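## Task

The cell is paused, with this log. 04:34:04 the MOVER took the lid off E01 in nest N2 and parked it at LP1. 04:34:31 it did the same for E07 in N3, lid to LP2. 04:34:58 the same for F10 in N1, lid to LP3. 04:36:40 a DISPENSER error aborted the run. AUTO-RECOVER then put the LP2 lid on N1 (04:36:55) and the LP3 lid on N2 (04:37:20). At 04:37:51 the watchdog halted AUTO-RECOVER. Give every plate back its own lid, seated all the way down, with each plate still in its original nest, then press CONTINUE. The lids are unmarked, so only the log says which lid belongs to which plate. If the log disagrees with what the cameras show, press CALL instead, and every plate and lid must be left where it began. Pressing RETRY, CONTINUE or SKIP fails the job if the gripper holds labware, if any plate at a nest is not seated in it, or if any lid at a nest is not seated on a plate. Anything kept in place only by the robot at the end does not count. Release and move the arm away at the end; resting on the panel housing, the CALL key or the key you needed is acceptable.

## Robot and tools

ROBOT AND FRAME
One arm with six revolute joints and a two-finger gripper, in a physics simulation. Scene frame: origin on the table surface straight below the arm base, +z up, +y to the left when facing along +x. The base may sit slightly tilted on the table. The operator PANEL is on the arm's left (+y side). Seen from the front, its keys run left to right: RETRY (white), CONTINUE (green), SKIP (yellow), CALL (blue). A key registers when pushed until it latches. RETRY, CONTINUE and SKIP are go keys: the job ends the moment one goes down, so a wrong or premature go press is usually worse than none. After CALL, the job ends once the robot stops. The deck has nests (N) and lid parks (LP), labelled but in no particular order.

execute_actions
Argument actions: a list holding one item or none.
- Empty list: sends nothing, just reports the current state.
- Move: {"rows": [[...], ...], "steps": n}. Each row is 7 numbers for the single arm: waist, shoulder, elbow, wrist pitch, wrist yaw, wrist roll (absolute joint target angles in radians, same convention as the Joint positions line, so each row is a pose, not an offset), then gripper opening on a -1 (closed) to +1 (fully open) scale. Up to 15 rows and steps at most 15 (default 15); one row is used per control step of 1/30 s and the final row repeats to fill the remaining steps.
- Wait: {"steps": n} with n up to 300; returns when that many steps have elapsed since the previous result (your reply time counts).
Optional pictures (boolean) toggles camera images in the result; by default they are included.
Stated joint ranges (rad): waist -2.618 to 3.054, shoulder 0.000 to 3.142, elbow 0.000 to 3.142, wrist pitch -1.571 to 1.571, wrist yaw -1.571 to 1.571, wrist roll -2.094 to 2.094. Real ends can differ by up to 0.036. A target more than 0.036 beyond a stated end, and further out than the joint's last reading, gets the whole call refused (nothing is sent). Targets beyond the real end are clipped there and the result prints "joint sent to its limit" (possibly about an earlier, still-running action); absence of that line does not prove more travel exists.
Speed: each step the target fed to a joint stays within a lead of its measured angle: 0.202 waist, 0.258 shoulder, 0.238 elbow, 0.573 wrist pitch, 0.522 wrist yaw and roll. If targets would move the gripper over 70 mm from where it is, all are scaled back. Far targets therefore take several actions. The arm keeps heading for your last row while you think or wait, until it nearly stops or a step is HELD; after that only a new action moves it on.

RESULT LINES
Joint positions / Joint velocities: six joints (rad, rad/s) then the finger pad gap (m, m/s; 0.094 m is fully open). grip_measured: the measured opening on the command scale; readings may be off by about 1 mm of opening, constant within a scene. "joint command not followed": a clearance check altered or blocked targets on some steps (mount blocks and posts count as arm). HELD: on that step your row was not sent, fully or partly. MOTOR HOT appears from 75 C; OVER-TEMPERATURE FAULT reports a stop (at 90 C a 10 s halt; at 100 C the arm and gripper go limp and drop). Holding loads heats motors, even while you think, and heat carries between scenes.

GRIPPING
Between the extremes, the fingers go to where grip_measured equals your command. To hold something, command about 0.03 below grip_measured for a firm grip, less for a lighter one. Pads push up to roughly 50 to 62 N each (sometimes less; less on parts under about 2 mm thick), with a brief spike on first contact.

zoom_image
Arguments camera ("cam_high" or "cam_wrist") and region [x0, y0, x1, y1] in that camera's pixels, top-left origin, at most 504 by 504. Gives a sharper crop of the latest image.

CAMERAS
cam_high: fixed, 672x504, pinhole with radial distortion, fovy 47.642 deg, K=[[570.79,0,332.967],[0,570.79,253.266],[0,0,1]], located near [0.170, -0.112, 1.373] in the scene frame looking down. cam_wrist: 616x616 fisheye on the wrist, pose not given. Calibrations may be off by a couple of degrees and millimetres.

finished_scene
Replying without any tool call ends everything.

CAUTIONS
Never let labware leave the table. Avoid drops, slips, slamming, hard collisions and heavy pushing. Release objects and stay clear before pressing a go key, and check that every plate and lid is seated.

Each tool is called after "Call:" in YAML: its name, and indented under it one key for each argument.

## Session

Call:
execute_actions:
  actions: []

Scene clock: 0.00 s of 9600.00 s.
grip_measured=+1.000
Joint positions: [-0.37   2.056  0.84   0.708  0.918  2.015  0.094]
Joint velocities: [ 0.002 -0.022  0.007 -0.037 -0.022  0.066  0.   ]

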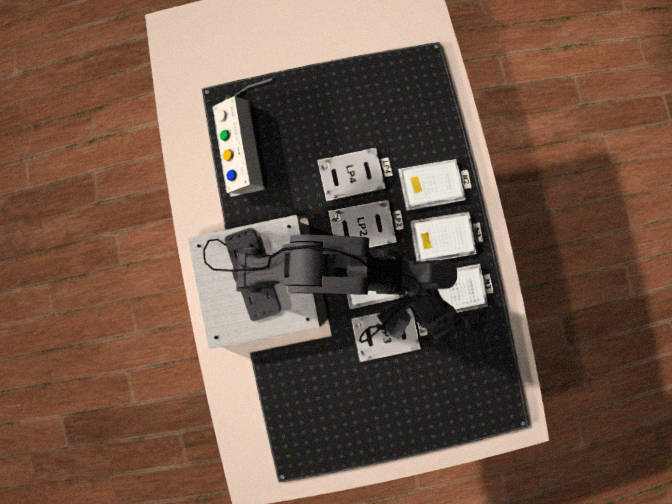

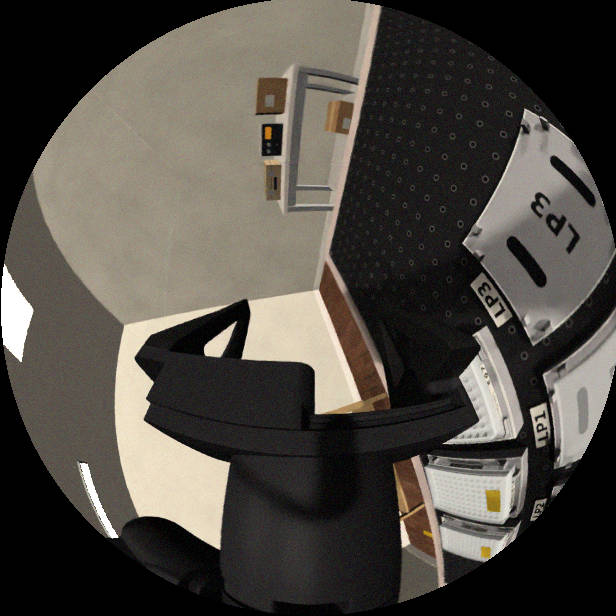

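Call:
execute_actions:
  actions:
    - {"rows": [[-0.370,2.029,0.862,0.708,0.917,2.012,1],[-0.369,2.026,0.867,0.708,0.913,2.003,1],[-0.367,2.021,0.876,0.708,0.906,1.989,1],[-0.365,2.014,0.888,0.708,0.898,1.970,1],[-0.362,2.006,0.903,0.708,0.887,1.945,1],[-0.359,1.997,0.920,0.708,0.873,1.916,1],[-0.355,1.986,0.938,0.708,0.858,1.883,1],[-0.351,1.974,0.959,0.708,0.841,1.845,1],[-0.346,1.962,0.981,0.708,0.823,1.803,1],[-0.341,1.949,1.004,0.708,0.802,1.758,1],[-0.336,1.936,1.028,0.704,0.780,1.710,1],[-0.330,1.922,1.053,0.692,0.757,1.658,1],[-0.324,1.908,1.077,0.673,0.732,1.604,1],[-0.317,1.894,1.102,0.646,0.707,1.547,1],[-0.310,1.881,1.126,0.614,0.680,1.487,1]], "steps": 15}
  pictures: false

Call:
execute_actions:
  actions:
    - {"rows": [[-0.303,1.868,1.149,0.575,0.652,1.426,1],[-0.296,1.856,1.171,0.531,0.624,1.363,1],[-0.289,1.844,1.192,0.482,0.595,1.299,1],[-0.282,1.833,1.210,0.429,0.565,1.233,1],[-0.274,1.824,1.227,0.371,0.535,1.166,1],[-0.266,1.816,1.242,0.310,0.505,1.099,1],[-0.259,1.809,1.254,0.245,0.474,1.031,1],[-0.251,1.804,1.263,0.179,0.444,0.964,1],[-0.244,1.801,1.268,0.110,0.413,0.896,1],[-0.236,1.80,1.27,0.039,0.383,0.829,1],[-0.228,1.80,1.27,-0.033,0.353,0.762,1],[-0.221,1.80,1.27,-0.106,0.323,0.696,1],[-0.214,1.80,1.27,-0.178,0.294,0.632,1],[-0.207,1.80,1.27,-0.251,0.266,0.569,1],[-0.200,1.80,1.27,-0.323,0.238,0.508,1]], "steps": 15}
  pictures: false

Call:
execute_actions:
  actions:
    - {"rows": [[-0.193,1.80,1.27,-0.394,0.211,0.448,1],[-0.186,1.80,1.27,-0.463,0.186,0.391,1],[-0.180,1.80,1.27,-0.529,0.161,0.337,1],[-0.175,1.80,1.27,-0.594,0.138,0.285,1],[-0.169,1.80,1.27,-0.655,0.116,0.237,1],[-0.164,1.80,1.27,-0.713,0.095,0.192,1],[-0.159,1.80,1.27,-0.766,0.077,0.150,1],[-0.155,1.80,1.27,-0.815,0.060,0.112,1],[-0.151,1.80,1.27,-0.859,0.045,0.079,1],[-0.148,1.80,1.27,-0.898,0.031,0.050,1],[-0.145,1.80,1.27,-0.930,0.020,0.025,1],[-0.143,1.80,1.27,-0.957,0.012,0.006,1],[-0.141,1.80,1.27,-0.976,0.005,-0.008,1],[-0.140,1.80,1.27,-0.988,0.001,-0.017,1],[-0.140,1.80,1.27,-0.992,0,-0.02,1]], "steps": 15}
  pictures: false

Call:
execute_actions:
  actions:
    - {"steps": 20}

Scene clock: 21.87 s of 9600.00 s.
grip_measured=+1.000
Joint positions: [-0.332  1.941  1.061  0.684  0.77   1.7    0.094]
Joint velocities: [ 0.198 -0.476  0.759 -0.374 -0.652 -1.355  0.   ]
Steps of this call (steps 1 to 90: nothing new was sent; then 18.37 s passed at rest; steps 91 to 105: all 15 steps of this action). Readings (joint positions):
91: [-0.370 2.056 0.840 0.708 0.918 2.015]
92: [-0.370 2.056 0.840 0.708 0.917 2.015]
94: [-0.370 2.056 0.845 0.708 0.912 2.008]
98: [-0.368 2.039 0.892 0.705 0.884 1.950]
105: the state above

Scene clock: 22.37 s of 9600.00 s.
grip_measured=+1.000
Joint positions: [-0.22   1.811  1.259  0.     0.361  0.787  0.094]
Joint velocities: [ 0.237 -0.007  0.007 -2.147 -0.857 -1.766  0.   ]
Steps of this call (steps 1 to 15: all 15 steps of this action). Readings (joint positions):
1: [-0.325 1.924 1.087 0.670 0.748 1.650]
2: [-0.317 1.908 1.112 0.650 0.725 1.598]
4: [-0.302 1.878 1.159 0.597 0.675 1.487]
8: [-0.273 1.831 1.231 0.433 0.567 1.243]
15: the state above

Scene clock: 22.87 s of 9600.00 s.
grip_measured=+1.000
Joint positions: [-0.147  1.811  1.259 -0.871  0.042  0.076  0.094]
Joint velocities: [ 0.046  0.002 -0.017 -0.828 -0.242 -0.593  0.   ]
Steps of this call (steps 1 to 15: all 15 steps of this action). Readings (joint positions):
1: [-0.212 1.811 1.259 -0.074 0.332 0.724]
2: [-0.205 1.811 1.259 -0.146 0.303 0.661]
4: [-0.191 1.811 1.259 -0.287 0.248 0.540]
8: [-0.168 1.811 1.259 -0.550 0.151 0.325]
15: the state above

Scene clock: 23.53 s of 9600.00 s.
grip_measured=+1.000
Joint positions: [-0.146  1.811  1.259 -0.979  0.008 -0.013  0.094]
Joint velocities: [-0.002 -0.007  0.007  0.022  0.007 -0.095  0.   ]
Steps of this call (steps 1 to 20: the robot went on to your last target). Readings (joint positions):
1: [-0.147 1.811 1.259 -0.896 0.034 0.058]
2: [-0.146 1.811 1.259 -0.915 0.028 0.044]
4: [-0.146 1.811 1.259 -0.941 0.020 0.023]
8: [-0.146 1.811 1.259 -0.966 0.012 0.001]
20: the state above

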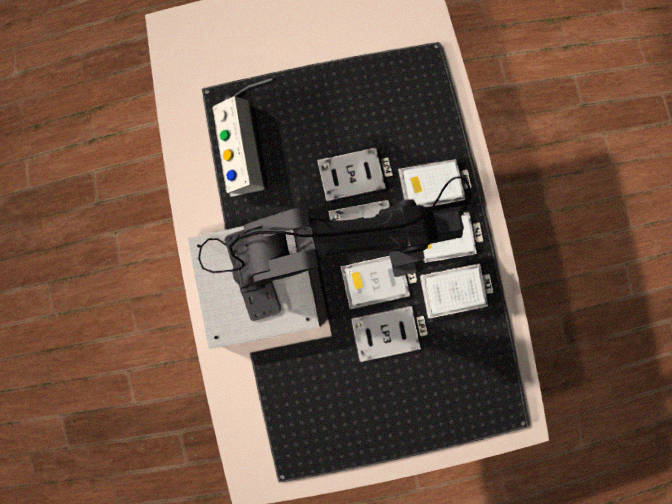

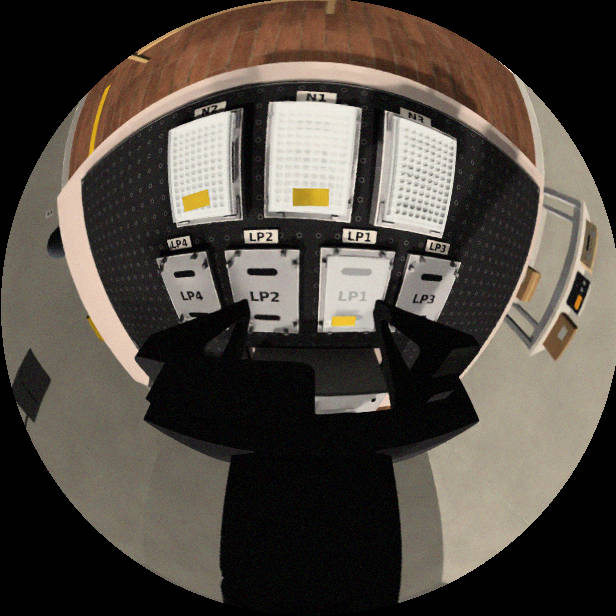

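Call:
zoom_image:
  camera: "cam_wrist"
  region: [160, 85, 470, 250]

Region (160, 85, 470, 250) of cam_wrist's 616x616 image, scaled by 1.626, with more detail than that image has; it fills the top 268 rows of this view, and the rest is white.

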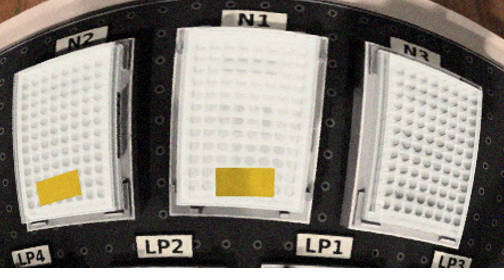

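Call:
execute_actions:
  actions:
    - {"rows": [[-0.140,1.80,1.250,-0.960,0,-0.02,1],[-0.140,1.799,1.245,-0.951,0,-0.02,1],[-0.140,1.798,1.236,-0.937,0,-0.02,1],[-0.140,1.797,1.224,-0.918,0,-0.02,1],[-0.140,1.796,1.210,-0.895,0,-0.02,1],[-0.140,1.794,1.193,-0.867,0,-0.02,1],[-0.140,1.792,1.174,-0.836,0,-0.02,1],[-0.140,1.790,1.152,-0.802,0,-0.02,1],[-0.140,1.788,1.129,-0.764,0,-0.02,1],[-0.140,1.785,1.104,-0.724,0,-0.02,1],[-0.140,1.782,1.078,-0.683,0,-0.02,1],[-0.140,1.780,1.051,-0.639,0,-0.02,1],[-0.140,1.777,1.024,-0.594,0,-0.02,1],[-0.140,1.774,0.995,-0.549,0,-0.02,1],[-0.140,1.771,0.967,-0.503,0,-0.02,1]], "steps": 15}
  pictures: false

Call:
execute_actions:
  actions:
    - {"rows": [[-0.140,1.768,0.939,-0.457,0,-0.02,1],[-0.140,1.765,0.910,-0.412,0,-0.02,1],[-0.140,1.762,0.883,-0.367,0,-0.02,1],[-0.140,1.760,0.856,-0.323,0,-0.02,1],[-0.140,1.757,0.830,-0.282,0,-0.02,1],[-0.140,1.755,0.805,-0.242,0,-0.02,1],[-0.140,1.752,0.782,-0.204,0,-0.02,1],[-0.140,1.750,0.761,-0.170,0,-0.02,1],[-0.140,1.748,0.741,-0.139,0,-0.02,1],[-0.140,1.746,0.724,-0.111,0,-0.02,1],[-0.140,1.745,0.710,-0.088,0,-0.02,1],[-0.140,1.744,0.698,-0.069,0,-0.02,1],[-0.140,1.743,0.689,-0.055,0,-0.02,1],[-0.140,1.742,0.684,-0.046,0,-0.02,1],[-0.140,1.742,0.682,-0.043,0,-0.02,1]], "steps": 15}
  pictures: false

Call:
execute_actions:
  actions:
    - {"steps": 15}

Scene clock: 41.23 s of 9600.00 s.
grip_measured=+1.000
Joint positions: [-0.146  1.811  1.022 -0.682  0.007 -0.014  0.094]
Joint velocities: [-0.007 -0.012 -0.813  1.121  0.081 -0.007  0.   ]
Steps of this call (steps 1 to 15: the robot went on to your last target; steps 16 to 90: nothing new was sent; then 14.20 s passed at rest; steps 91 to 105: all 15 steps of this action). Readings (joint positions):
91: [-0.146 1.811 1.259 -0.979 0.007 -0.014]
92: [-0.146 1.811 1.259 -0.978 0.007 -0.014]
94: [-0.146 1.811 1.252 -0.965 0.007 -0.014]
98: [-0.146 1.811 1.198 -0.901 0.007 -0.014]
105: the state above

Scene clock: 41.73 s of 9600.00 s.
grip_measured=+1.000
Joint positions: [-0.146  1.777  0.697 -0.15   0.007 -0.014  0.094]
Joint velocities: [-0.002 -0.022 -0.183  0.549 -0.095 -0.037  0.   ]
Steps of this call (steps 1 to 15: all 15 steps of this action). Readings (joint positions):
1: [-0.146 1.811 0.993 -0.642 0.007 -0.014]
2: [-0.146 1.810 0.965 -0.602 0.007 -0.014]
4: [-0.146 1.804 0.907 -0.520 0.007 -0.014]
8: [-0.146 1.788 0.804 -0.358 0.007 -0.014]
15: the state above

Scene clock: 42.23 s of 9600.00 s.
grip_measured=+1.000
Joint positions: [-0.146  1.772  0.689 -0.064  0.007 -0.014  0.094]
Joint velocities: [ 0.012 -0.007 -0.007  0.007 -0.022 -0.007  0.   ]
Steps of this call (steps 1 to 15: the robot went on to your last target). Readings (joint positions):
1: [-0.146 1.777 0.692 -0.134 0.007 -0.014]
2: [-0.146 1.777 0.690 -0.122 0.007 -0.014]
4: [-0.146 1.776 0.689 -0.101 0.007 -0.014]
8: [-0.146 1.772 0.689 -0.075 0.007 -0.014]
15: the state above

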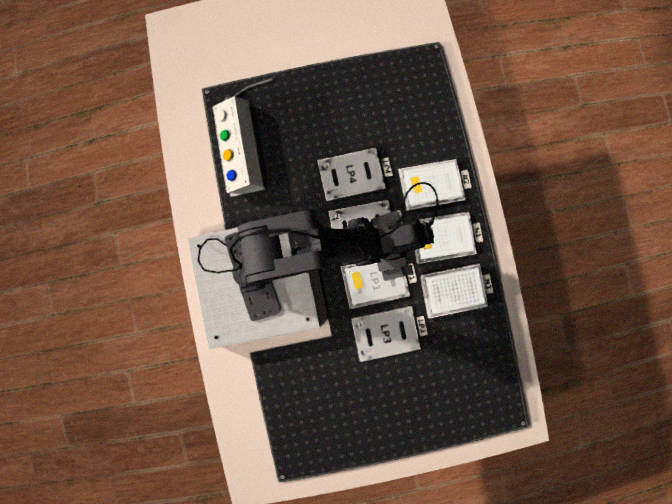

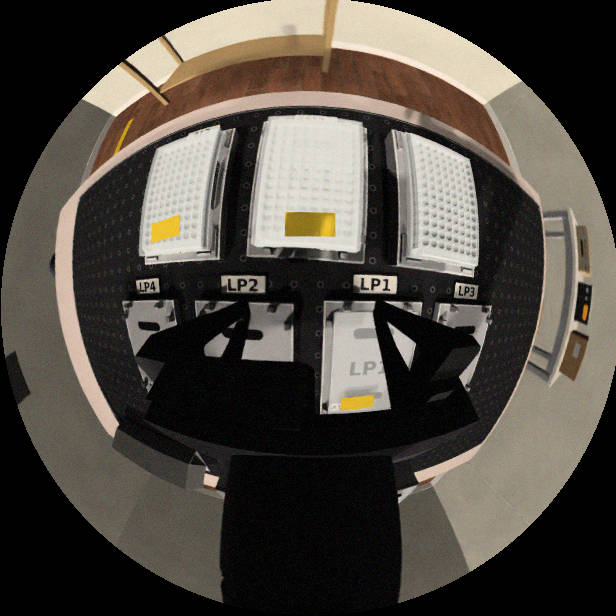

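Call:
zoom_image:
  camera: "cam_wrist"
  region: [130, 130, 490, 290]

Region (130, 130, 490, 290) of cam_wrist's 616x616 image, scaled by 1.400, with more detail than that image has.

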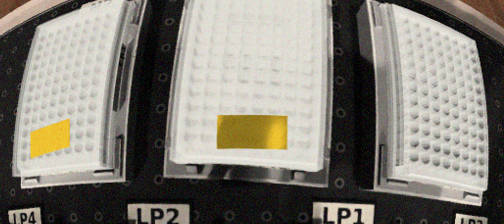

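Call:
zoom_image:
  camera: "cam_wrist"
  region: [190, 125, 260, 265]

Region (190, 125, 260, 265) of cam_wrist's 616x616 image, scaled by 3.600, with more detail than that image has.

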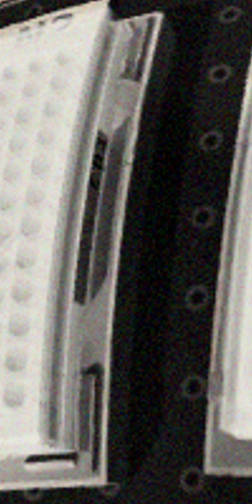

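Call:
execute_actions:
  actions:
    - {"rows": [[-0.140,1.738,0.680,-0.080,0,-0.02,1],[-0.140,1.730,0.675,-0.092,0,-0.02,1],[-0.140,1.718,0.666,-0.110,0,-0.02,1],[-0.140,1.703,0.654,-0.134,0,-0.02,1],[-0.140,1.686,0.640,-0.163,0,-0.02,1],[-0.140,1.667,0.624,-0.196,0,-0.02,1],[-0.140,1.648,0.607,-0.231,0,-0.02,1],[-0.140,1.629,0.590,-0.266,0,-0.02,1],[-0.140,1.610,0.573,-0.300,0,-0.02,1],[-0.140,1.593,0.558,-0.331,0,-0.02,1],[-0.140,1.579,0.545,-0.358,0,-0.02,1],[-0.140,1.568,0.535,-0.380,0,-0.02,1],[-0.140,1.560,0.527,-0.396,0,-0.02,1],[-0.140,1.556,0.523,-0.405,0,-0.02,1],[-0.140,1.555,0.521,-0.408,0,-0.02,1]], "steps": 15}
  pictures: false

Call:
execute_actions:
  actions:
    - {"steps": 15}

Scene clock: 68.70 s of 9600.00 s.
grip_measured=+1.000
Joint positions: [-0.146  1.588  0.535 -0.327  0.007 -0.014  0.094]
Joint velocities: [ 0.007 -0.129 -0.212 -0.652 -0.066  0.007  0.   ]
Steps of this call (steps 1 to 15: the robot went on to your last target; steps 16 to 90: nothing new was sent; then 22.97 s passed at rest; steps 91 to 105: all 15 steps of this action). Readings (joint positions):
91: [-0.146 1.772 0.689 -0.063 0.007 -0.014]
92: [-0.146 1.771 0.689 -0.065 0.007 -0.014]
94: [-0.146 1.758 0.682 -0.075 0.007 -0.014]
98: [-0.146 1.689 0.634 -0.141 0.007 -0.014]
105: the state above

Scene clock: 69.20 s of 9600.00 s.
grip_measured=+1.000
Joint positions: [-0.146  1.586  0.525 -0.394  0.007 -0.014  0.094]
Joint velocities: [ 0.002  0.012  0.022  0.007 -0.007  0.037  0.   ]
Steps of this call (steps 1 to 15: the robot went on to your last target). Readings (joint positions):
1: [-0.146 1.586 0.529 -0.345 0.007 -0.014]
2: [-0.146 1.586 0.526 -0.359 0.007 -0.014]
4: [-0.146 1.586 0.525 -0.378 0.007 -0.014]
8: [-0.146 1.586 0.525 -0.389 0.007 -0.014]
15: the state above

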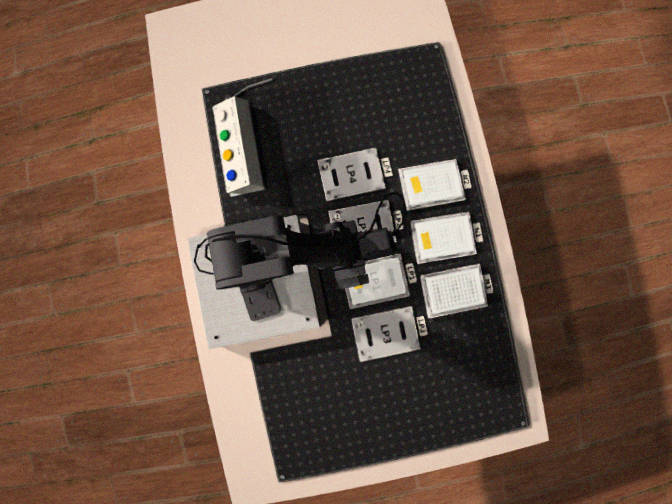

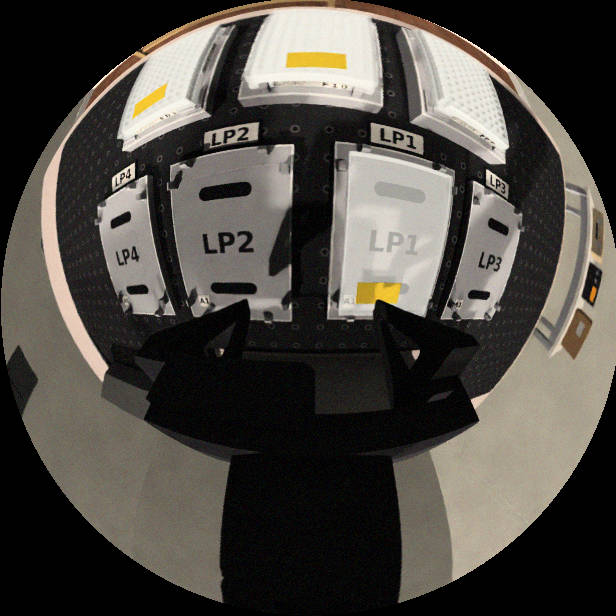

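Call:
zoom_image:
  camera: "cam_wrist"
  region: [230, 60, 400, 120]

Call:
zoom_image:
  camera: "cam_wrist"
  region: [110, 80, 230, 160]

Call:
zoom_image:
  camera: "cam_wrist"
  region: [400, 85, 520, 170]

Region (230, 60, 400, 120) of cam_wrist's 616x616 image, scaled by 2.965, with more detail than that image has; it fills the top 178 rows of this view, and the rest is white.

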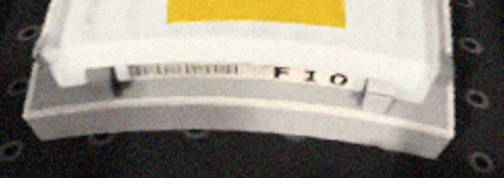

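Region (110, 80, 230, 160) of cam_wrist's 616x616 image, scaled by 4.200, with more detail than that image has.

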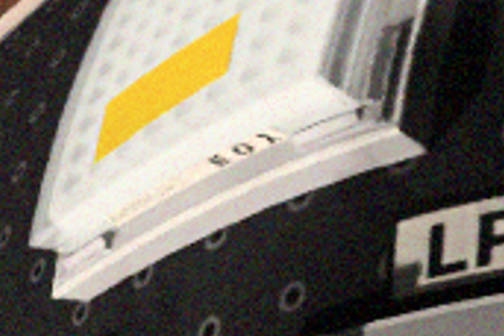

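Region (400, 85, 520, 170) of cam_wrist's 616x616 image, scaled by 4.200, with more detail than that image has; it fills the top 357 rows of this view, and the rest is white.

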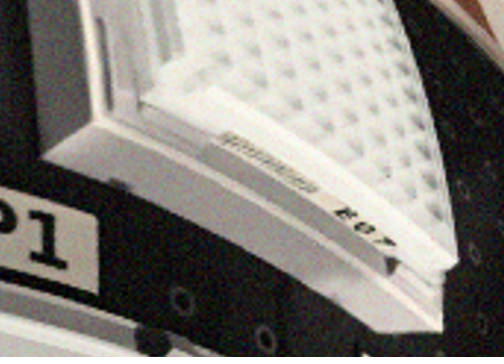

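Call:
execute_actions:
  actions:
    - {"rows": [[-0.140,1.591,0.552,-0.412,-0.008,-0.03,1],[-0.140,1.593,0.558,-0.417,-0.008,-0.03,1],[-0.140,1.595,0.567,-0.425,-0.008,-0.03,1],[-0.140,1.598,0.579,-0.437,-0.008,-0.03,1],[-0.140,1.602,0.595,-0.451,-0.008,-0.03,1],[-0.140,1.606,0.613,-0.468,-0.008,-0.03,1],[-0.140,1.612,0.635,-0.488,-0.008,-0.03,1],[-0.140,1.617,0.659,-0.510,-0.008,-0.03,1],[-0.140,1.624,0.686,-0.534,-0.008,-0.03,1],[-0.140,1.631,0.715,-0.561,-0.008,-0.03,1],[-0.140,1.638,0.746,-0.589,-0.008,-0.03,1],[-0.140,1.646,0.779,-0.620,-0.008,-0.03,1],[-0.140,1.655,0.814,-0.652,-0.008,-0.03,1],[-0.140,1.668,0.849,-0.678,-0.008,-0.03,1],[-0.140,1.690,0.883,-0.694,-0.008,-0.03,1]], "steps": 15}
  pictures: false

Call:
execute_actions:
  actions:
    - {"rows": [[-0.140,1.713,0.919,-0.710,-0.008,-0.03,1],[-0.140,1.736,0.955,-0.726,-0.008,-0.03,1],[-0.140,1.760,0.992,-0.743,-0.008,-0.03,1],[-0.140,1.784,1.030,-0.760,-0.008,-0.03,1],[-0.140,1.809,1.069,-0.777,-0.008,-0.03,1],[-0.140,1.834,1.108,-0.795,-0.008,-0.03,1],[-0.140,1.859,1.147,-0.812,-0.008,-0.03,1],[-0.140,1.886,1.187,-0.828,-0.008,-0.03,1],[-0.140,1.914,1.229,-0.843,-0.008,-0.03,1],[-0.140,1.943,1.271,-0.857,-0.008,-0.03,1],[-0.140,1.971,1.312,-0.872,-0.008,-0.03,1],[-0.140,1.999,1.353,-0.886,-0.008,-0.03,1],[-0.140,2.026,1.393,-0.900,-0.008,-0.03,1],[-0.140,2.053,1.432,-0.914,-0.008,-0.03,1],[-0.140,2.079,1.471,-0.927,-0.008,-0.03,1]], "steps": 15}
  pictures: false

Call:
execute_actions:
  actions:
    - {"rows": [[-0.140,2.104,1.507,-0.940,-0.008,-0.03,1],[-0.140,2.132,1.546,-0.950,-0.008,-0.03,1],[-0.140,2.161,1.584,-0.959,-0.008,-0.03,1],[-0.140,2.189,1.620,-0.968,-0.008,-0.03,1],[-0.140,2.214,1.654,-0.976,-0.008,-0.03,1],[-0.140,2.238,1.685,-0.984,-0.008,-0.03,1],[-0.140,2.260,1.714,-0.991,-0.008,-0.03,1],[-0.140,2.280,1.741,-0.998,-0.008,-0.03,1],[-0.140,2.298,1.764,-1.003,-0.008,-0.03,1],[-0.140,2.313,1.785,-1.008,-0.008,-0.03,1],[-0.140,2.326,1.802,-1.012,-0.008,-0.03,1],[-0.140,2.337,1.815,-1.016,-0.008,-0.03,1],[-0.140,2.344,1.825,-1.018,-0.008,-0.03,1],[-0.140,2.349,1.831,-1.019,-0.008,-0.03,1],[-0.140,2.350,1.833,-1.020,-0.008,-0.03,1]], "steps": 15}
  pictures: false

Call:
execute_actions:
  actions:
    - {"steps": 15}

Call:
zoom_image:
  camera: "cam_wrist"
  region: [215, 190, 400, 370]

Scene clock: 91.23 s of 9600.00 s.
grip_measured=+1.000
Joint positions: [-0.146  1.65   0.801 -0.593  0.    -0.024  0.094]
Joint velocities: [-0.012  0.359  1.028 -0.681 -0.066  0.007  0.   ]
Steps of this call (steps 1 to 15: the robot went on to your last target; steps 16 to 90: nothing new was sent; then 18.53 s passed at rest; steps 91 to 105: all 15 steps of this action). Readings (joint positions):
91: [-0.146 1.586 0.525 -0.396 0.006 -0.016]
92: [-0.146 1.586 0.525 -0.397 0.005 -0.017]
94: [-0.146 1.586 0.533 -0.409 0.003 -0.019]
98: [-0.146 1.594 0.592 -0.454 0.001 -0.022]
105: the state above

Scene clock: 91.73 s of 9600.00 s.
grip_measured=+1.000
Joint positions: [-0.146  2.027  1.384 -0.852 -0.001 -0.024  0.094]
Joint velocities: [ 0.002  0.784  1.145 -0.432  0.007 -0.051  0.   ]
Steps of this call (steps 1 to 15: all 15 steps of this action). Readings (joint positions):
1: [-0.146 1.665 0.837 -0.614 -0.000 -0.024]
2: [-0.146 1.682 0.874 -0.633 -0.000 -0.024]
4: [-0.146 1.727 0.948 -0.669 -0.000 -0.024]
8: [-0.146 1.831 1.100 -0.741 -0.001 -0.024]
15: the state above

Scene clock: 92.23 s of 9600.00 s.
grip_measured=+1.000
Joint positions: [-0.146  2.343  1.795 -0.982 -0.001 -0.024  0.094]
Joint velocities: [ 0.017  0.178  0.164 -0.125  0.022  0.022  0.   ]
Steps of this call (steps 1 to 15: all 15 steps of this action). Readings (joint positions):
1: [-0.146 2.053 1.422 -0.865 -0.001 -0.024]
2: [-0.146 2.079 1.460 -0.879 -0.001 -0.024]
4: [-0.146 2.132 1.536 -0.903 -0.001 -0.024]
8: [-0.146 2.235 1.671 -0.940 -0.001 -0.024]
15: the state above

Scene clock: 92.73 s of 9600.00 s.
grip_measured=+1.000
Joint positions: [-0.146  2.35   1.805 -1.006 -0.001 -0.024  0.094]
Joint velocities: [-0.012  0.007 -0.022 -0.007 -0.066 -0.007  0.   ]
Steps of this call (steps 1 to 15: the robot went on to your last target). Readings (joint positions):
1: [-0.146 2.347 1.799 -0.986 -0.001 -0.024]
2: [-0.146 2.349 1.801 -0.989 -0.001 -0.024]
4: [-0.146 2.350 1.802 -0.996 -0.001 -0.024]
8: [-0.146 2.350 1.805 -1.003 -0.001 -0.024]
15: the state above

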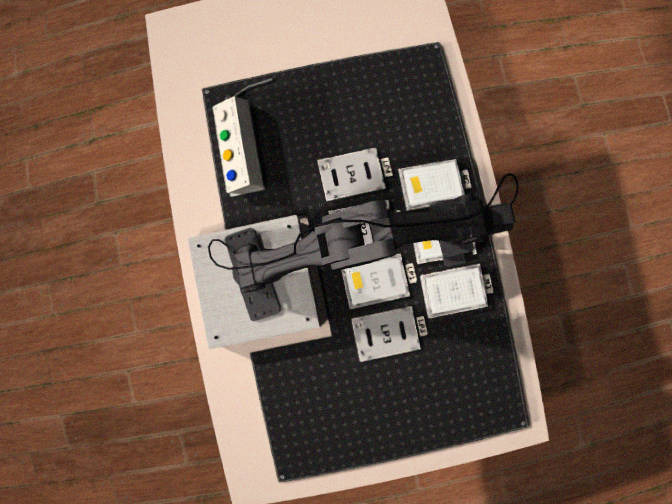

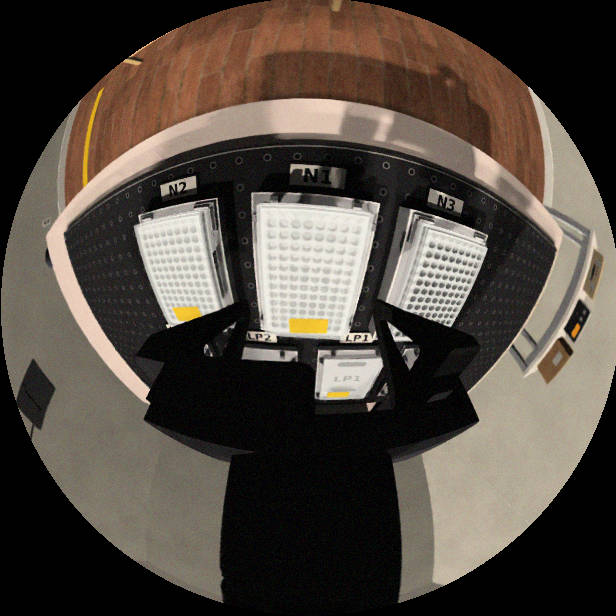

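Region (215, 190, 400, 370) of cam_wrist's 616x616 image, scaled by 2.724, with more detail than that image has; it fills the top 490 rows of this view, and the rest is white.

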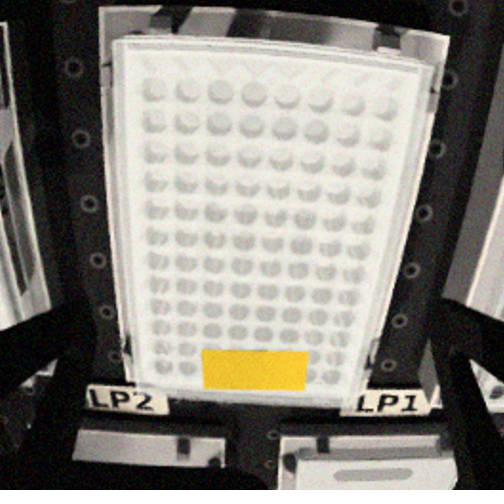

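Call:
execute_actions:
  actions: []

Scene clock: 103.20 s of 9600.00 s.
grip_measured=+1.000
Joint positions: [-0.146  2.35   1.805 -1.007 -0.001 -0.024  0.094]
Joint velocities: [ 0.007  0.002 -0.007  0.007 -0.051  0.007  0.   ]
Steps of this call (steps 1 to 15: the robot went on to your last target; steps 16 to 90: nothing new was sent; then 7.47 s passed at rest). Readings (joint positions):
1: [-0.146 2.350 1.805 -1.007 -0.001 -0.024]
2: [-0.146 2.350 1.805 -1.007 -0.001 -0.024]
4: [-0.146 2.350 1.805 -1.007 -0.001 -0.024]
8: [-0.146 2.350 1.805 -1.007 -0.001 -0.024]
90: the state above
The arm was judged still, so your last target was given up. Only a new action makes it travel on or press farther. Fingers that are still opening or closing keep moving.

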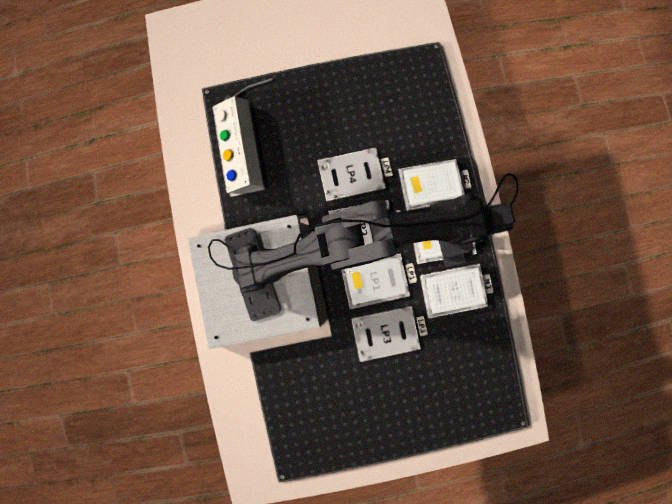

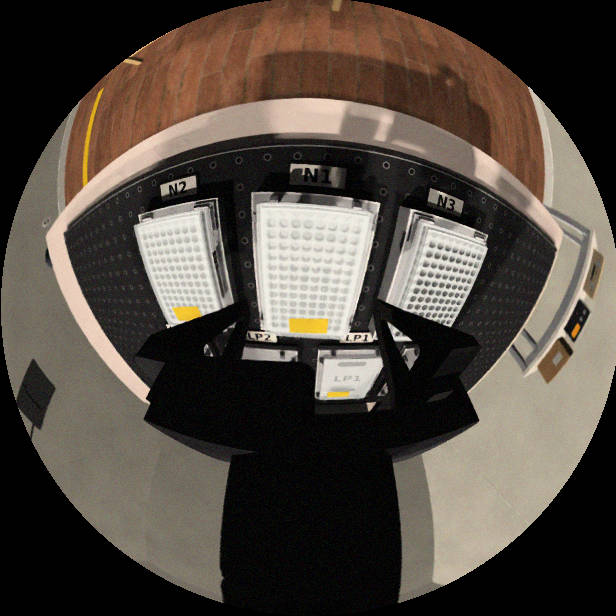

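Call:
execute_actions:
  actions:
    - {"rows": [[-0.140,2.350,1.833,-1.020,-0.008,-0.02,1],[-0.140,2.350,1.833,-1.020,-0.008,-0.008,1],[-0.140,2.350,1.833,-1.020,-0.008,0.005,1],[-0.140,2.350,1.833,-1.020,-0.008,0.018,1],[-0.140,2.350,1.833,-1.020,-0.008,0.030,1],[-0.140,2.350,1.833,-1.020,-0.008,0.040,1],[-0.140,2.350,1.833,-1.020,-0.008,0.046,1]], "steps": 15}

Call:
zoom_image:
  camera: "cam_wrist"
  region: [215, 190, 400, 370]

Scene clock: 106.07 s of 9600.00 s.
grip_measured=+1.000
Joint positions: [-0.146  2.35   1.805 -1.007 -0.001  0.035  0.094]
Joint velocities: [ 0.012  0.002 -0.017 -0.051 -0.022  0.022  0.   ]
Steps of this call (steps 1 to 71: nothing new was sent; steps 72 to 86: all 15 steps of this action). Readings (joint positions):
72: [-0.146 2.350 1.805 -1.007 -0.001 -0.024]
73: [-0.146 2.350 1.805 -1.007 -0.001 -0.022]
75: [-0.146 2.350 1.805 -1.007 -0.001 -0.013]
79: [-0.146 2.350 1.805 -1.007 -0.001 0.015]
86: the state above

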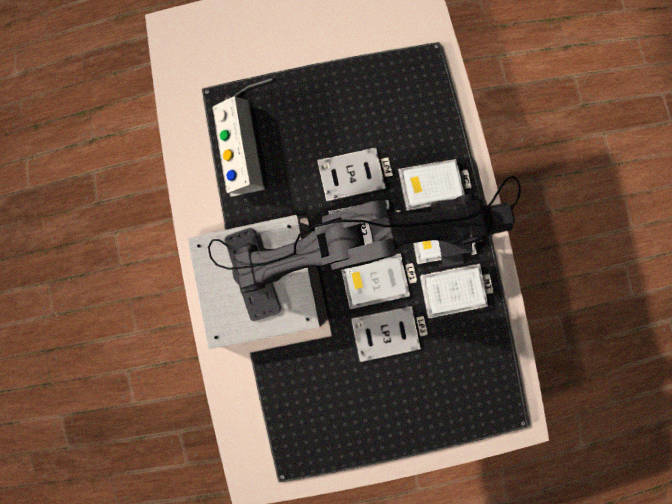

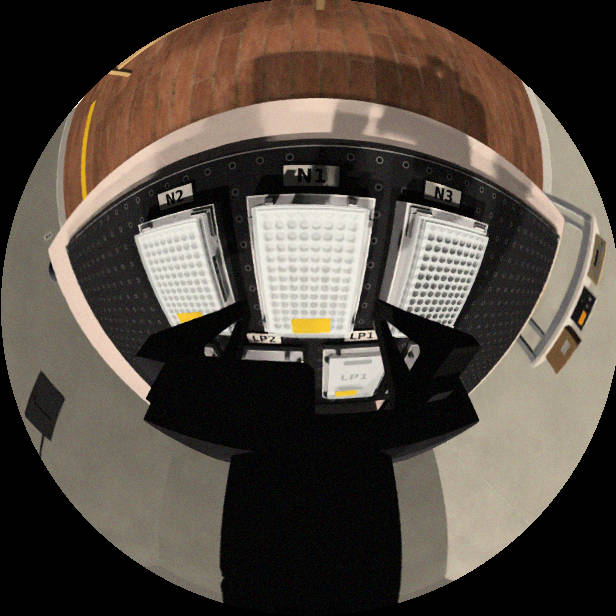

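Region (215, 190, 400, 370) of cam_wrist's 616x616 image, scaled by 2.724, with more detail than that image has; it fills the top 490 rows of this view, and the rest is white.

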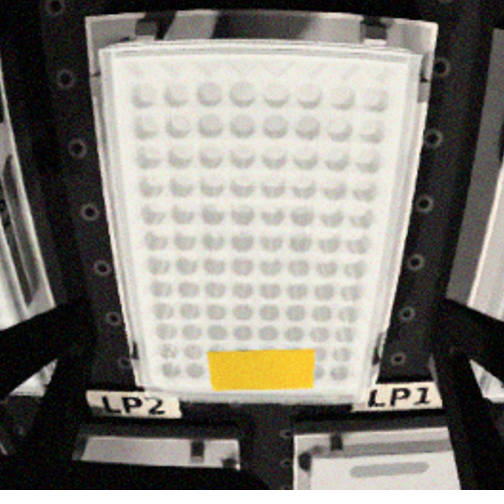

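Call:
execute_actions:
  actions:
    - {"rows": [[-0.139,2.362,1.801,-0.985,-0.008,0.046,1],[-0.138,2.363,1.800,-0.983,-0.008,0.046,1],[-0.137,2.364,1.798,-0.980,-0.008,0.046,1],[-0.136,2.366,1.796,-0.976,-0.008,0.046,1],[-0.136,2.368,1.794,-0.971,-0.008,0.046,1],[-0.136,2.370,1.791,-0.966,-0.008,0.046,1],[-0.136,2.371,1.788,-0.960,-0.008,0.046,1],[-0.136,2.372,1.786,-0.955,-0.008,0.046,1],[-0.136,2.373,1.783,-0.949,-0.008,0.046,1],[-0.136,2.374,1.780,-0.944,-0.008,0.046,1],[-0.136,2.375,1.778,-0.939,-0.008,0.046,1],[-0.136,2.375,1.776,-0.935,-0.008,0.046,1],[-0.136,2.375,1.774,-0.932,-0.008,0.046,1],[-0.136,2.375,1.773,-0.930,-0.008,0.046,1],[-0.136,2.375,1.773,-0.929,-0.008,0.046,1]], "steps": 15}
  pictures: false

Call:
execute_actions:
  actions:
    - {"steps": 15}

Call:
zoom_image:
  camera: "cam_wrist"
  region: [215, 190, 400, 370]

Scene clock: 115.60 s of 9600.00 s.
grip_measured=+1.000
Joint positions: [-0.146  2.37   1.782 -0.96  -0.001  0.04   0.094]
Joint velocities: [-0.007  0.066 -0.056  0.051  0.007 -0.022  0.   ]
Steps of this call (steps 1 to 15: the robot went on to your last target; steps 16 to 90: nothing new was sent; then 6.03 s passed at rest; steps 91 to 105: all 15 steps of this action). Readings (joint positions):
91: [-0.146 2.350 1.805 -1.007 -0.001 0.040]
92: [-0.146 2.350 1.805 -1.006 -0.001 0.040]
94: [-0.146 2.350 1.805 -1.003 -0.001 0.040]
98: [-0.146 2.355 1.805 -0.990 -0.001 0.040]
105: the state above

Scene clock: 116.10 s of 9600.00 s.
grip_measured=+1.000
Joint positions: [-0.146  2.373  1.78  -0.947 -0.001  0.04   0.094]
Joint velocities: [ 0.002  0.007  0.002 -0.037 -0.007 -0.051  0.   ]
Steps of this call (steps 1 to 15: the robot went on to your last target). Readings (joint positions):
1: [-0.146 2.372 1.780 -0.958 -0.001 0.040]
2: [-0.146 2.373 1.780 -0.957 -0.001 0.040]
4: [-0.146 2.373 1.780 -0.954 -0.001 0.040]
8: [-0.146 2.373 1.780 -0.949 -0.001 0.040]
15: the state above

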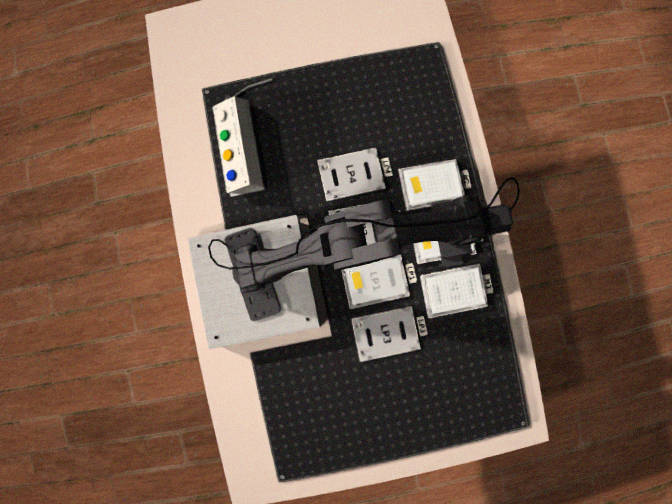

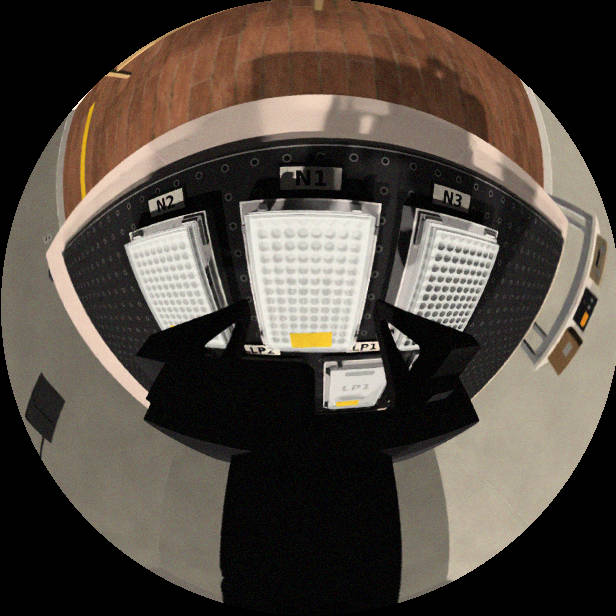

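Region (215, 190, 400, 370) of cam_wrist's 616x616 image, scaled by 2.724, with more detail than that image has; it fills the top 490 rows of this view, and the rest is white.

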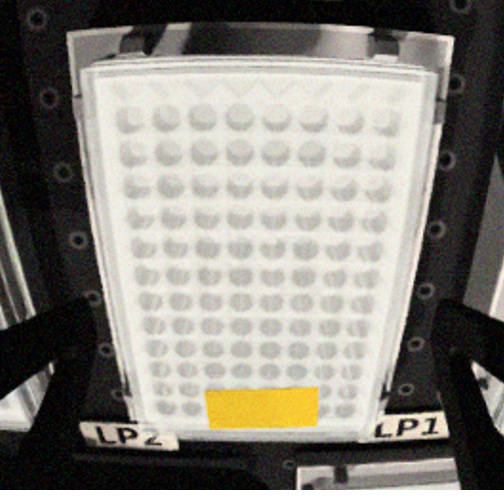

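Call:
execute_actions:
  actions:
    - {"rows": [[-0.131,2.375,1.776,-0.929,-0.008,0.046,1],[-0.131,2.375,1.776,-0.929,-0.008,0.046,1],[-0.131,2.375,1.776,-0.929,-0.008,0.046,1],[-0.135,2.375,1.776,-0.929,-0.008,0.046,1]], "steps": 10}
  pictures: false

Scene clock: 119.93 s of 9600.00 s.
grip_measured=+1.000
Joint positions: [-0.141  2.373  1.78  -0.947 -0.002  0.04   0.094]
Joint velocities: [ 0.007 -0.002 -0.012  0.051 -0.066 -0.007  0.   ]
Steps of this call (steps 1 to 15: the robot went on to your last target; steps 16 to 90: nothing new was sent; then 0.50 s passed at rest; steps 91 to 100: all 10 steps of this action). Readings (joint positions):
91: [-0.146 2.373 1.780 -0.947 -0.001 0.040]
92: [-0.145 2.373 1.780 -0.947 -0.001 0.040]
94: [-0.143 2.373 1.780 -0.947 -0.002 0.040]
98: [-0.141 2.373 1.780 -0.947 -0.002 0.040]
100: the state above

Call:
execute_actions:
  actions:
    - {"rows": [[-0.135,2.385,1.772,-0.927,-0.008,0.046,1],[-0.135,2.393,1.768,-0.924,-0.008,0.046,1],[-0.135,2.393,1.764,-0.921,-0.008,0.046,1],[-0.135,2.390,1.761,-0.918,-0.008,0.046,1],[-0.135,2.384,1.759,-0.915,-0.008,0.046,1],[-0.135,2.384,1.759,-0.912,-0.008,0.046,1],[-0.135,2.384,1.759,-0.909,-0.008,0.046,1],[-0.135,2.384,1.759,-0.907,-0.008,0.046,1]], "steps": 15}

Call:
zoom_image:
  camera: "cam_wrist"
  region: [215, 190, 400, 370]

Scene clock: 123.53 s of 9600.00 s.
grip_measured=+1.000
Joint positions: [-0.141  2.379  1.766 -0.927 -0.002  0.04   0.094]
Joint velocities: [ 0.012 -0.012 -0.017 -0.022 -0.051  0.051  0.   ]
Steps of this call (steps 1 to 15: the robot went on to your last target; steps 16 to 90: nothing new was sent; then 0.10 s passed at rest; steps 91 to 105: all 15 steps of this action). Readings (joint positions):
91: [-0.141 2.373 1.780 -0.947 -0.002 0.040]
92: [-0.141 2.374 1.780 -0.946 -0.002 0.040]
94: [-0.141 2.377 1.779 -0.942 -0.002 0.040]
98: [-0.141 2.379 1.768 -0.935 -0.002 0.040]
105: the state above

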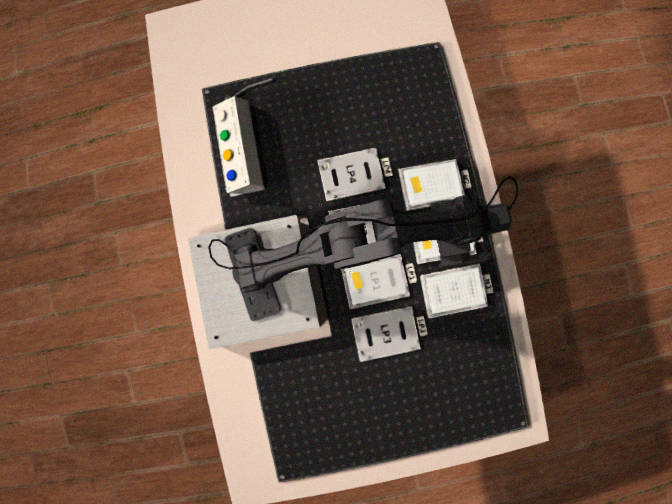

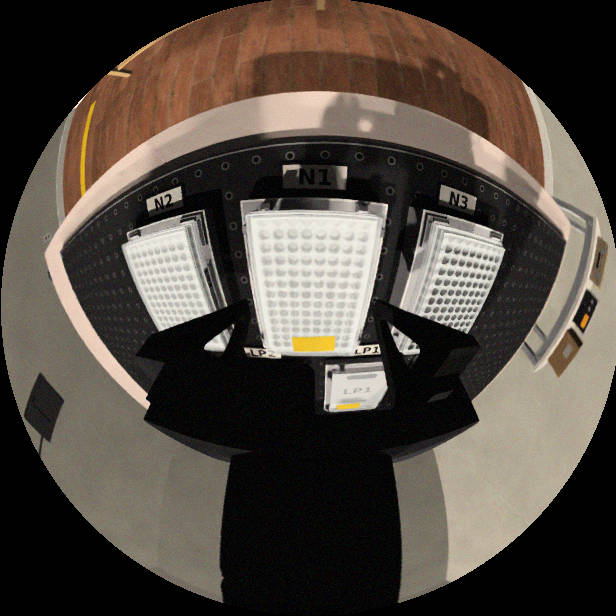

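Region (215, 190, 400, 370) of cam_wrist's 616x616 image, scaled by 2.724, with more detail than that image has; it fills the top 490 rows of this view, and the rest is white.

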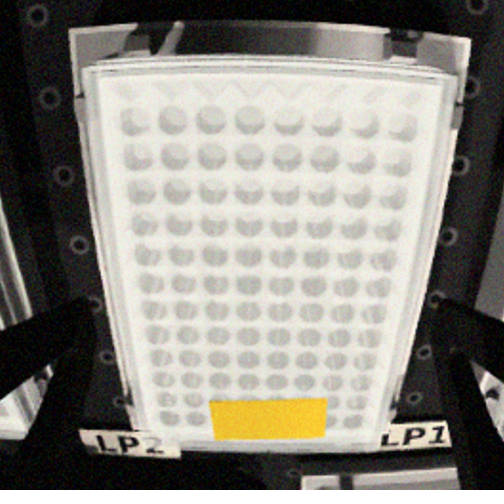

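Call:
execute_actions:
  actions:
    - {"rows": [[-0.135,2.384,1.762,-0.907,-0.008,0.050,1],[-0.135,2.384,1.762,-0.907,-0.008,0.054,1],[-0.135,2.384,1.762,-0.907,-0.008,0.058,1]], "steps": 12}

Call:
zoom_image:
  camera: "cam_wrist"
  region: [215, 260, 405, 350]

Scene clock: 128.40 s of 9600.00 s.
grip_measured=+1.000
Joint positions: [-0.141  2.379  1.766 -0.925 -0.002  0.051  0.094]
Joint velocities: [ 0.007 -0.002 -0.002 -0.051  0.051 -0.007  0.   ]
Steps of this call (steps 1 to 15: the robot went on to your last target; steps 16 to 90: nothing new was sent; then 1.47 s passed at rest; steps 91 to 102: all 12 steps of this action). Readings (joint positions):
91: [-0.141 2.379 1.766 -0.925 -0.002 0.041]
92: [-0.141 2.379 1.766 -0.925 -0.002 0.042]
94: [-0.141 2.379 1.766 -0.925 -0.002 0.045]
98: [-0.141 2.379 1.766 -0.925 -0.002 0.049]
102: the state above

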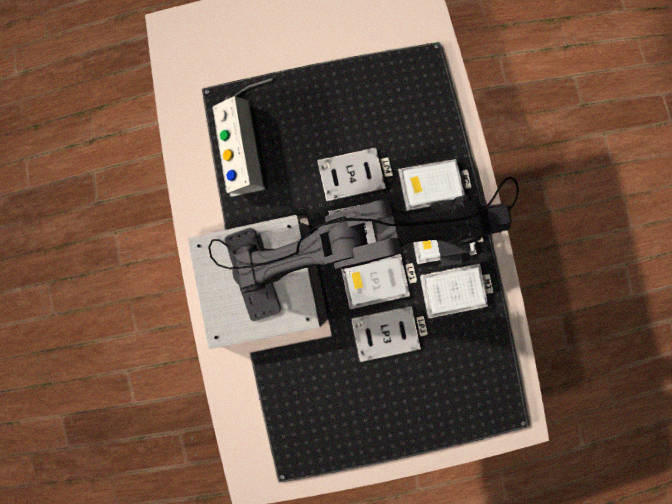

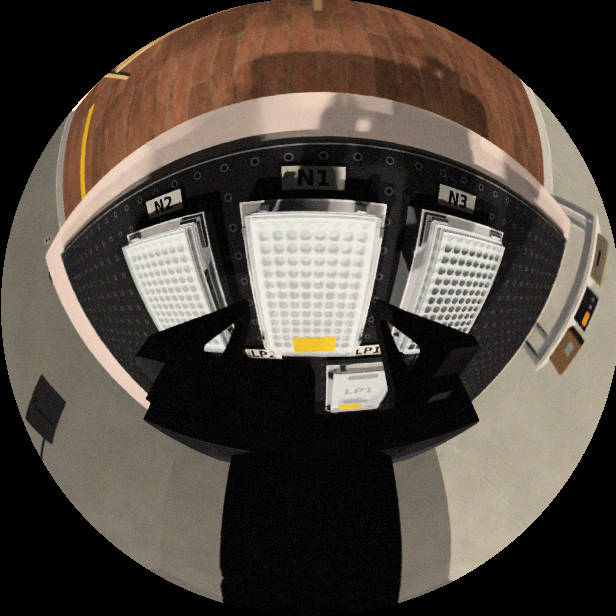

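Region (215, 260, 405, 350) of cam_wrist's 616x616 image, scaled by 2.653, with more detail than that image has; it fills the top 239 rows of this view, and the rest is white.

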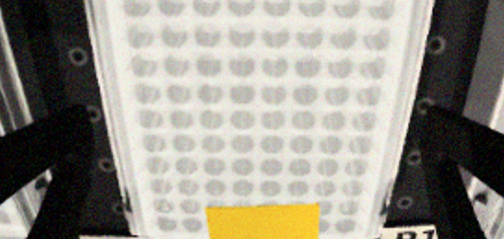

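Call:
execute_actions:
  actions:
    - {"rows": [[-0.135,2.399,1.762,-0.906,-0.008,0.058,1],[-0.135,2.399,1.762,-0.905,-0.008,0.058,1],[-0.135,2.386,1.762,-0.904,-0.008,0.058,1]], "steps": 8}
  pictures: false

Scene clock: 131.27 s of 9600.00 s.
grip_measured=+1.000
Joint positions: [-0.141  2.384  1.766 -0.922 -0.002  0.052  0.094]
Joint velocities: [ 0.002  0.007  0.002 -0.051 -0.022 -0.051  0.   ]
Steps of this call (steps 1 to 15: the robot went on to your last target; steps 16 to 78: nothing new was sent; steps 79 to 86: all 8 steps of this action). Readings (joint positions):
79: [-0.141 2.380 1.766 -0.925 -0.002 0.052]
80: [-0.141 2.381 1.766 -0.924 -0.002 0.052]
82: [-0.141 2.383 1.766 -0.923 -0.002 0.052]
86: the state above

Call:
execute_actions:
  actions:
    - {"rows": [[-0.135,2.386,1.762,-0.904,-0.008,0.058,0.96],[-0.135,2.386,1.762,-0.904,-0.008,0.058,0.93],[-0.135,2.386,1.762,-0.904,-0.008,0.058,0.90],[-0.135,2.386,1.762,-0.904,-0.008,0.058,0.87],[-0.135,2.386,1.762,-0.904,-0.008,0.058,0.85],[-0.135,2.386,1.762,-0.904,-0.008,0.058,0.83],[-0.135,2.386,1.762,-0.904,-0.008,0.058,0.81],[-0.135,2.386,1.762,-0.904,-0.008,0.058,0.80],[-0.135,2.386,1.762,-0.904,-0.008,0.058,0.79],[-0.135,2.386,1.762,-0.904,-0.008,0.058,0.78],[-0.135,2.386,1.762,-0.904,-0.008,0.058,0.77],[-0.135,2.386,1.762,-0.904,-0.008,0.058,0.76],[-0.135,2.386,1.762,-0.904,-0.008,0.058,0.75]], "steps": 15}

Call:
zoom_image:
  camera: "cam_wrist"
  region: [215, 190, 400, 370]

Scene clock: 135.03 s of 9600.00 s.
grip_measured=+0.752
Joint positions: [-0.141  2.384  1.766 -0.922 -0.002  0.052  0.082]
Joint velocities: [-0.017 -0.007  0.002 -0.139  0.007  0.022 -0.002]
Steps of this call (steps 1 to 15: the robot went on to your last target; steps 16 to 90: nothing new was sent; then 0.27 s passed at rest; steps 91 to 105: all 15 steps of this action). Readings (joint positions):
91: [-0.141 2.384 1.766 -0.922 -0.002 0.052]
92: [-0.141 2.384 1.766 -0.922 -0.002 0.052]
94: [-0.141 2.384 1.766 -0.922 -0.002 0.052]
98: [-0.141 2.384 1.766 -0.922 -0.002 0.052]
105: the state above

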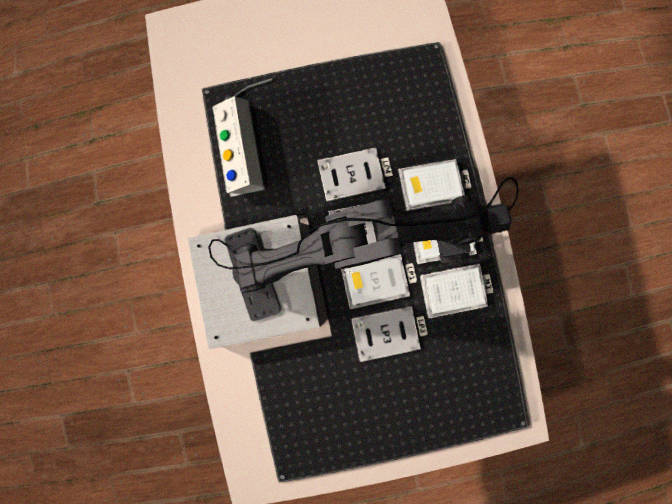

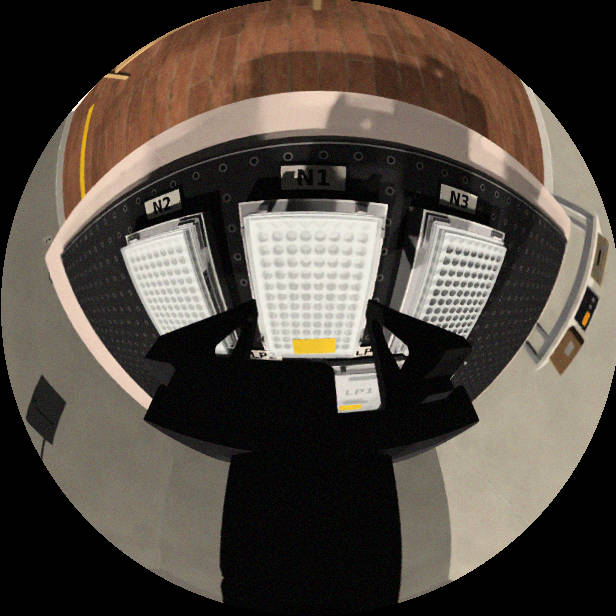

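Region (215, 190, 400, 370) of cam_wrist's 616x616 image, scaled by 2.724, with more detail than that image has; it fills the top 490 rows of this view, and the rest is white.

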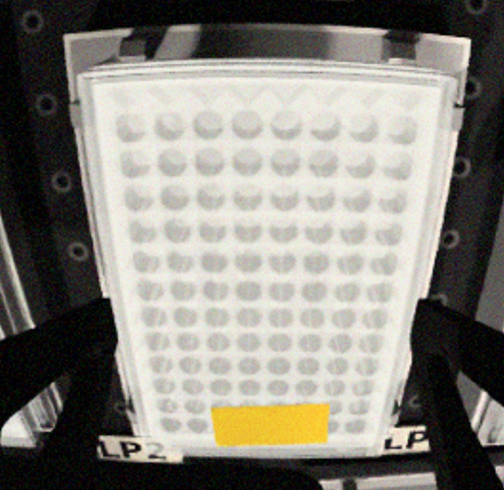

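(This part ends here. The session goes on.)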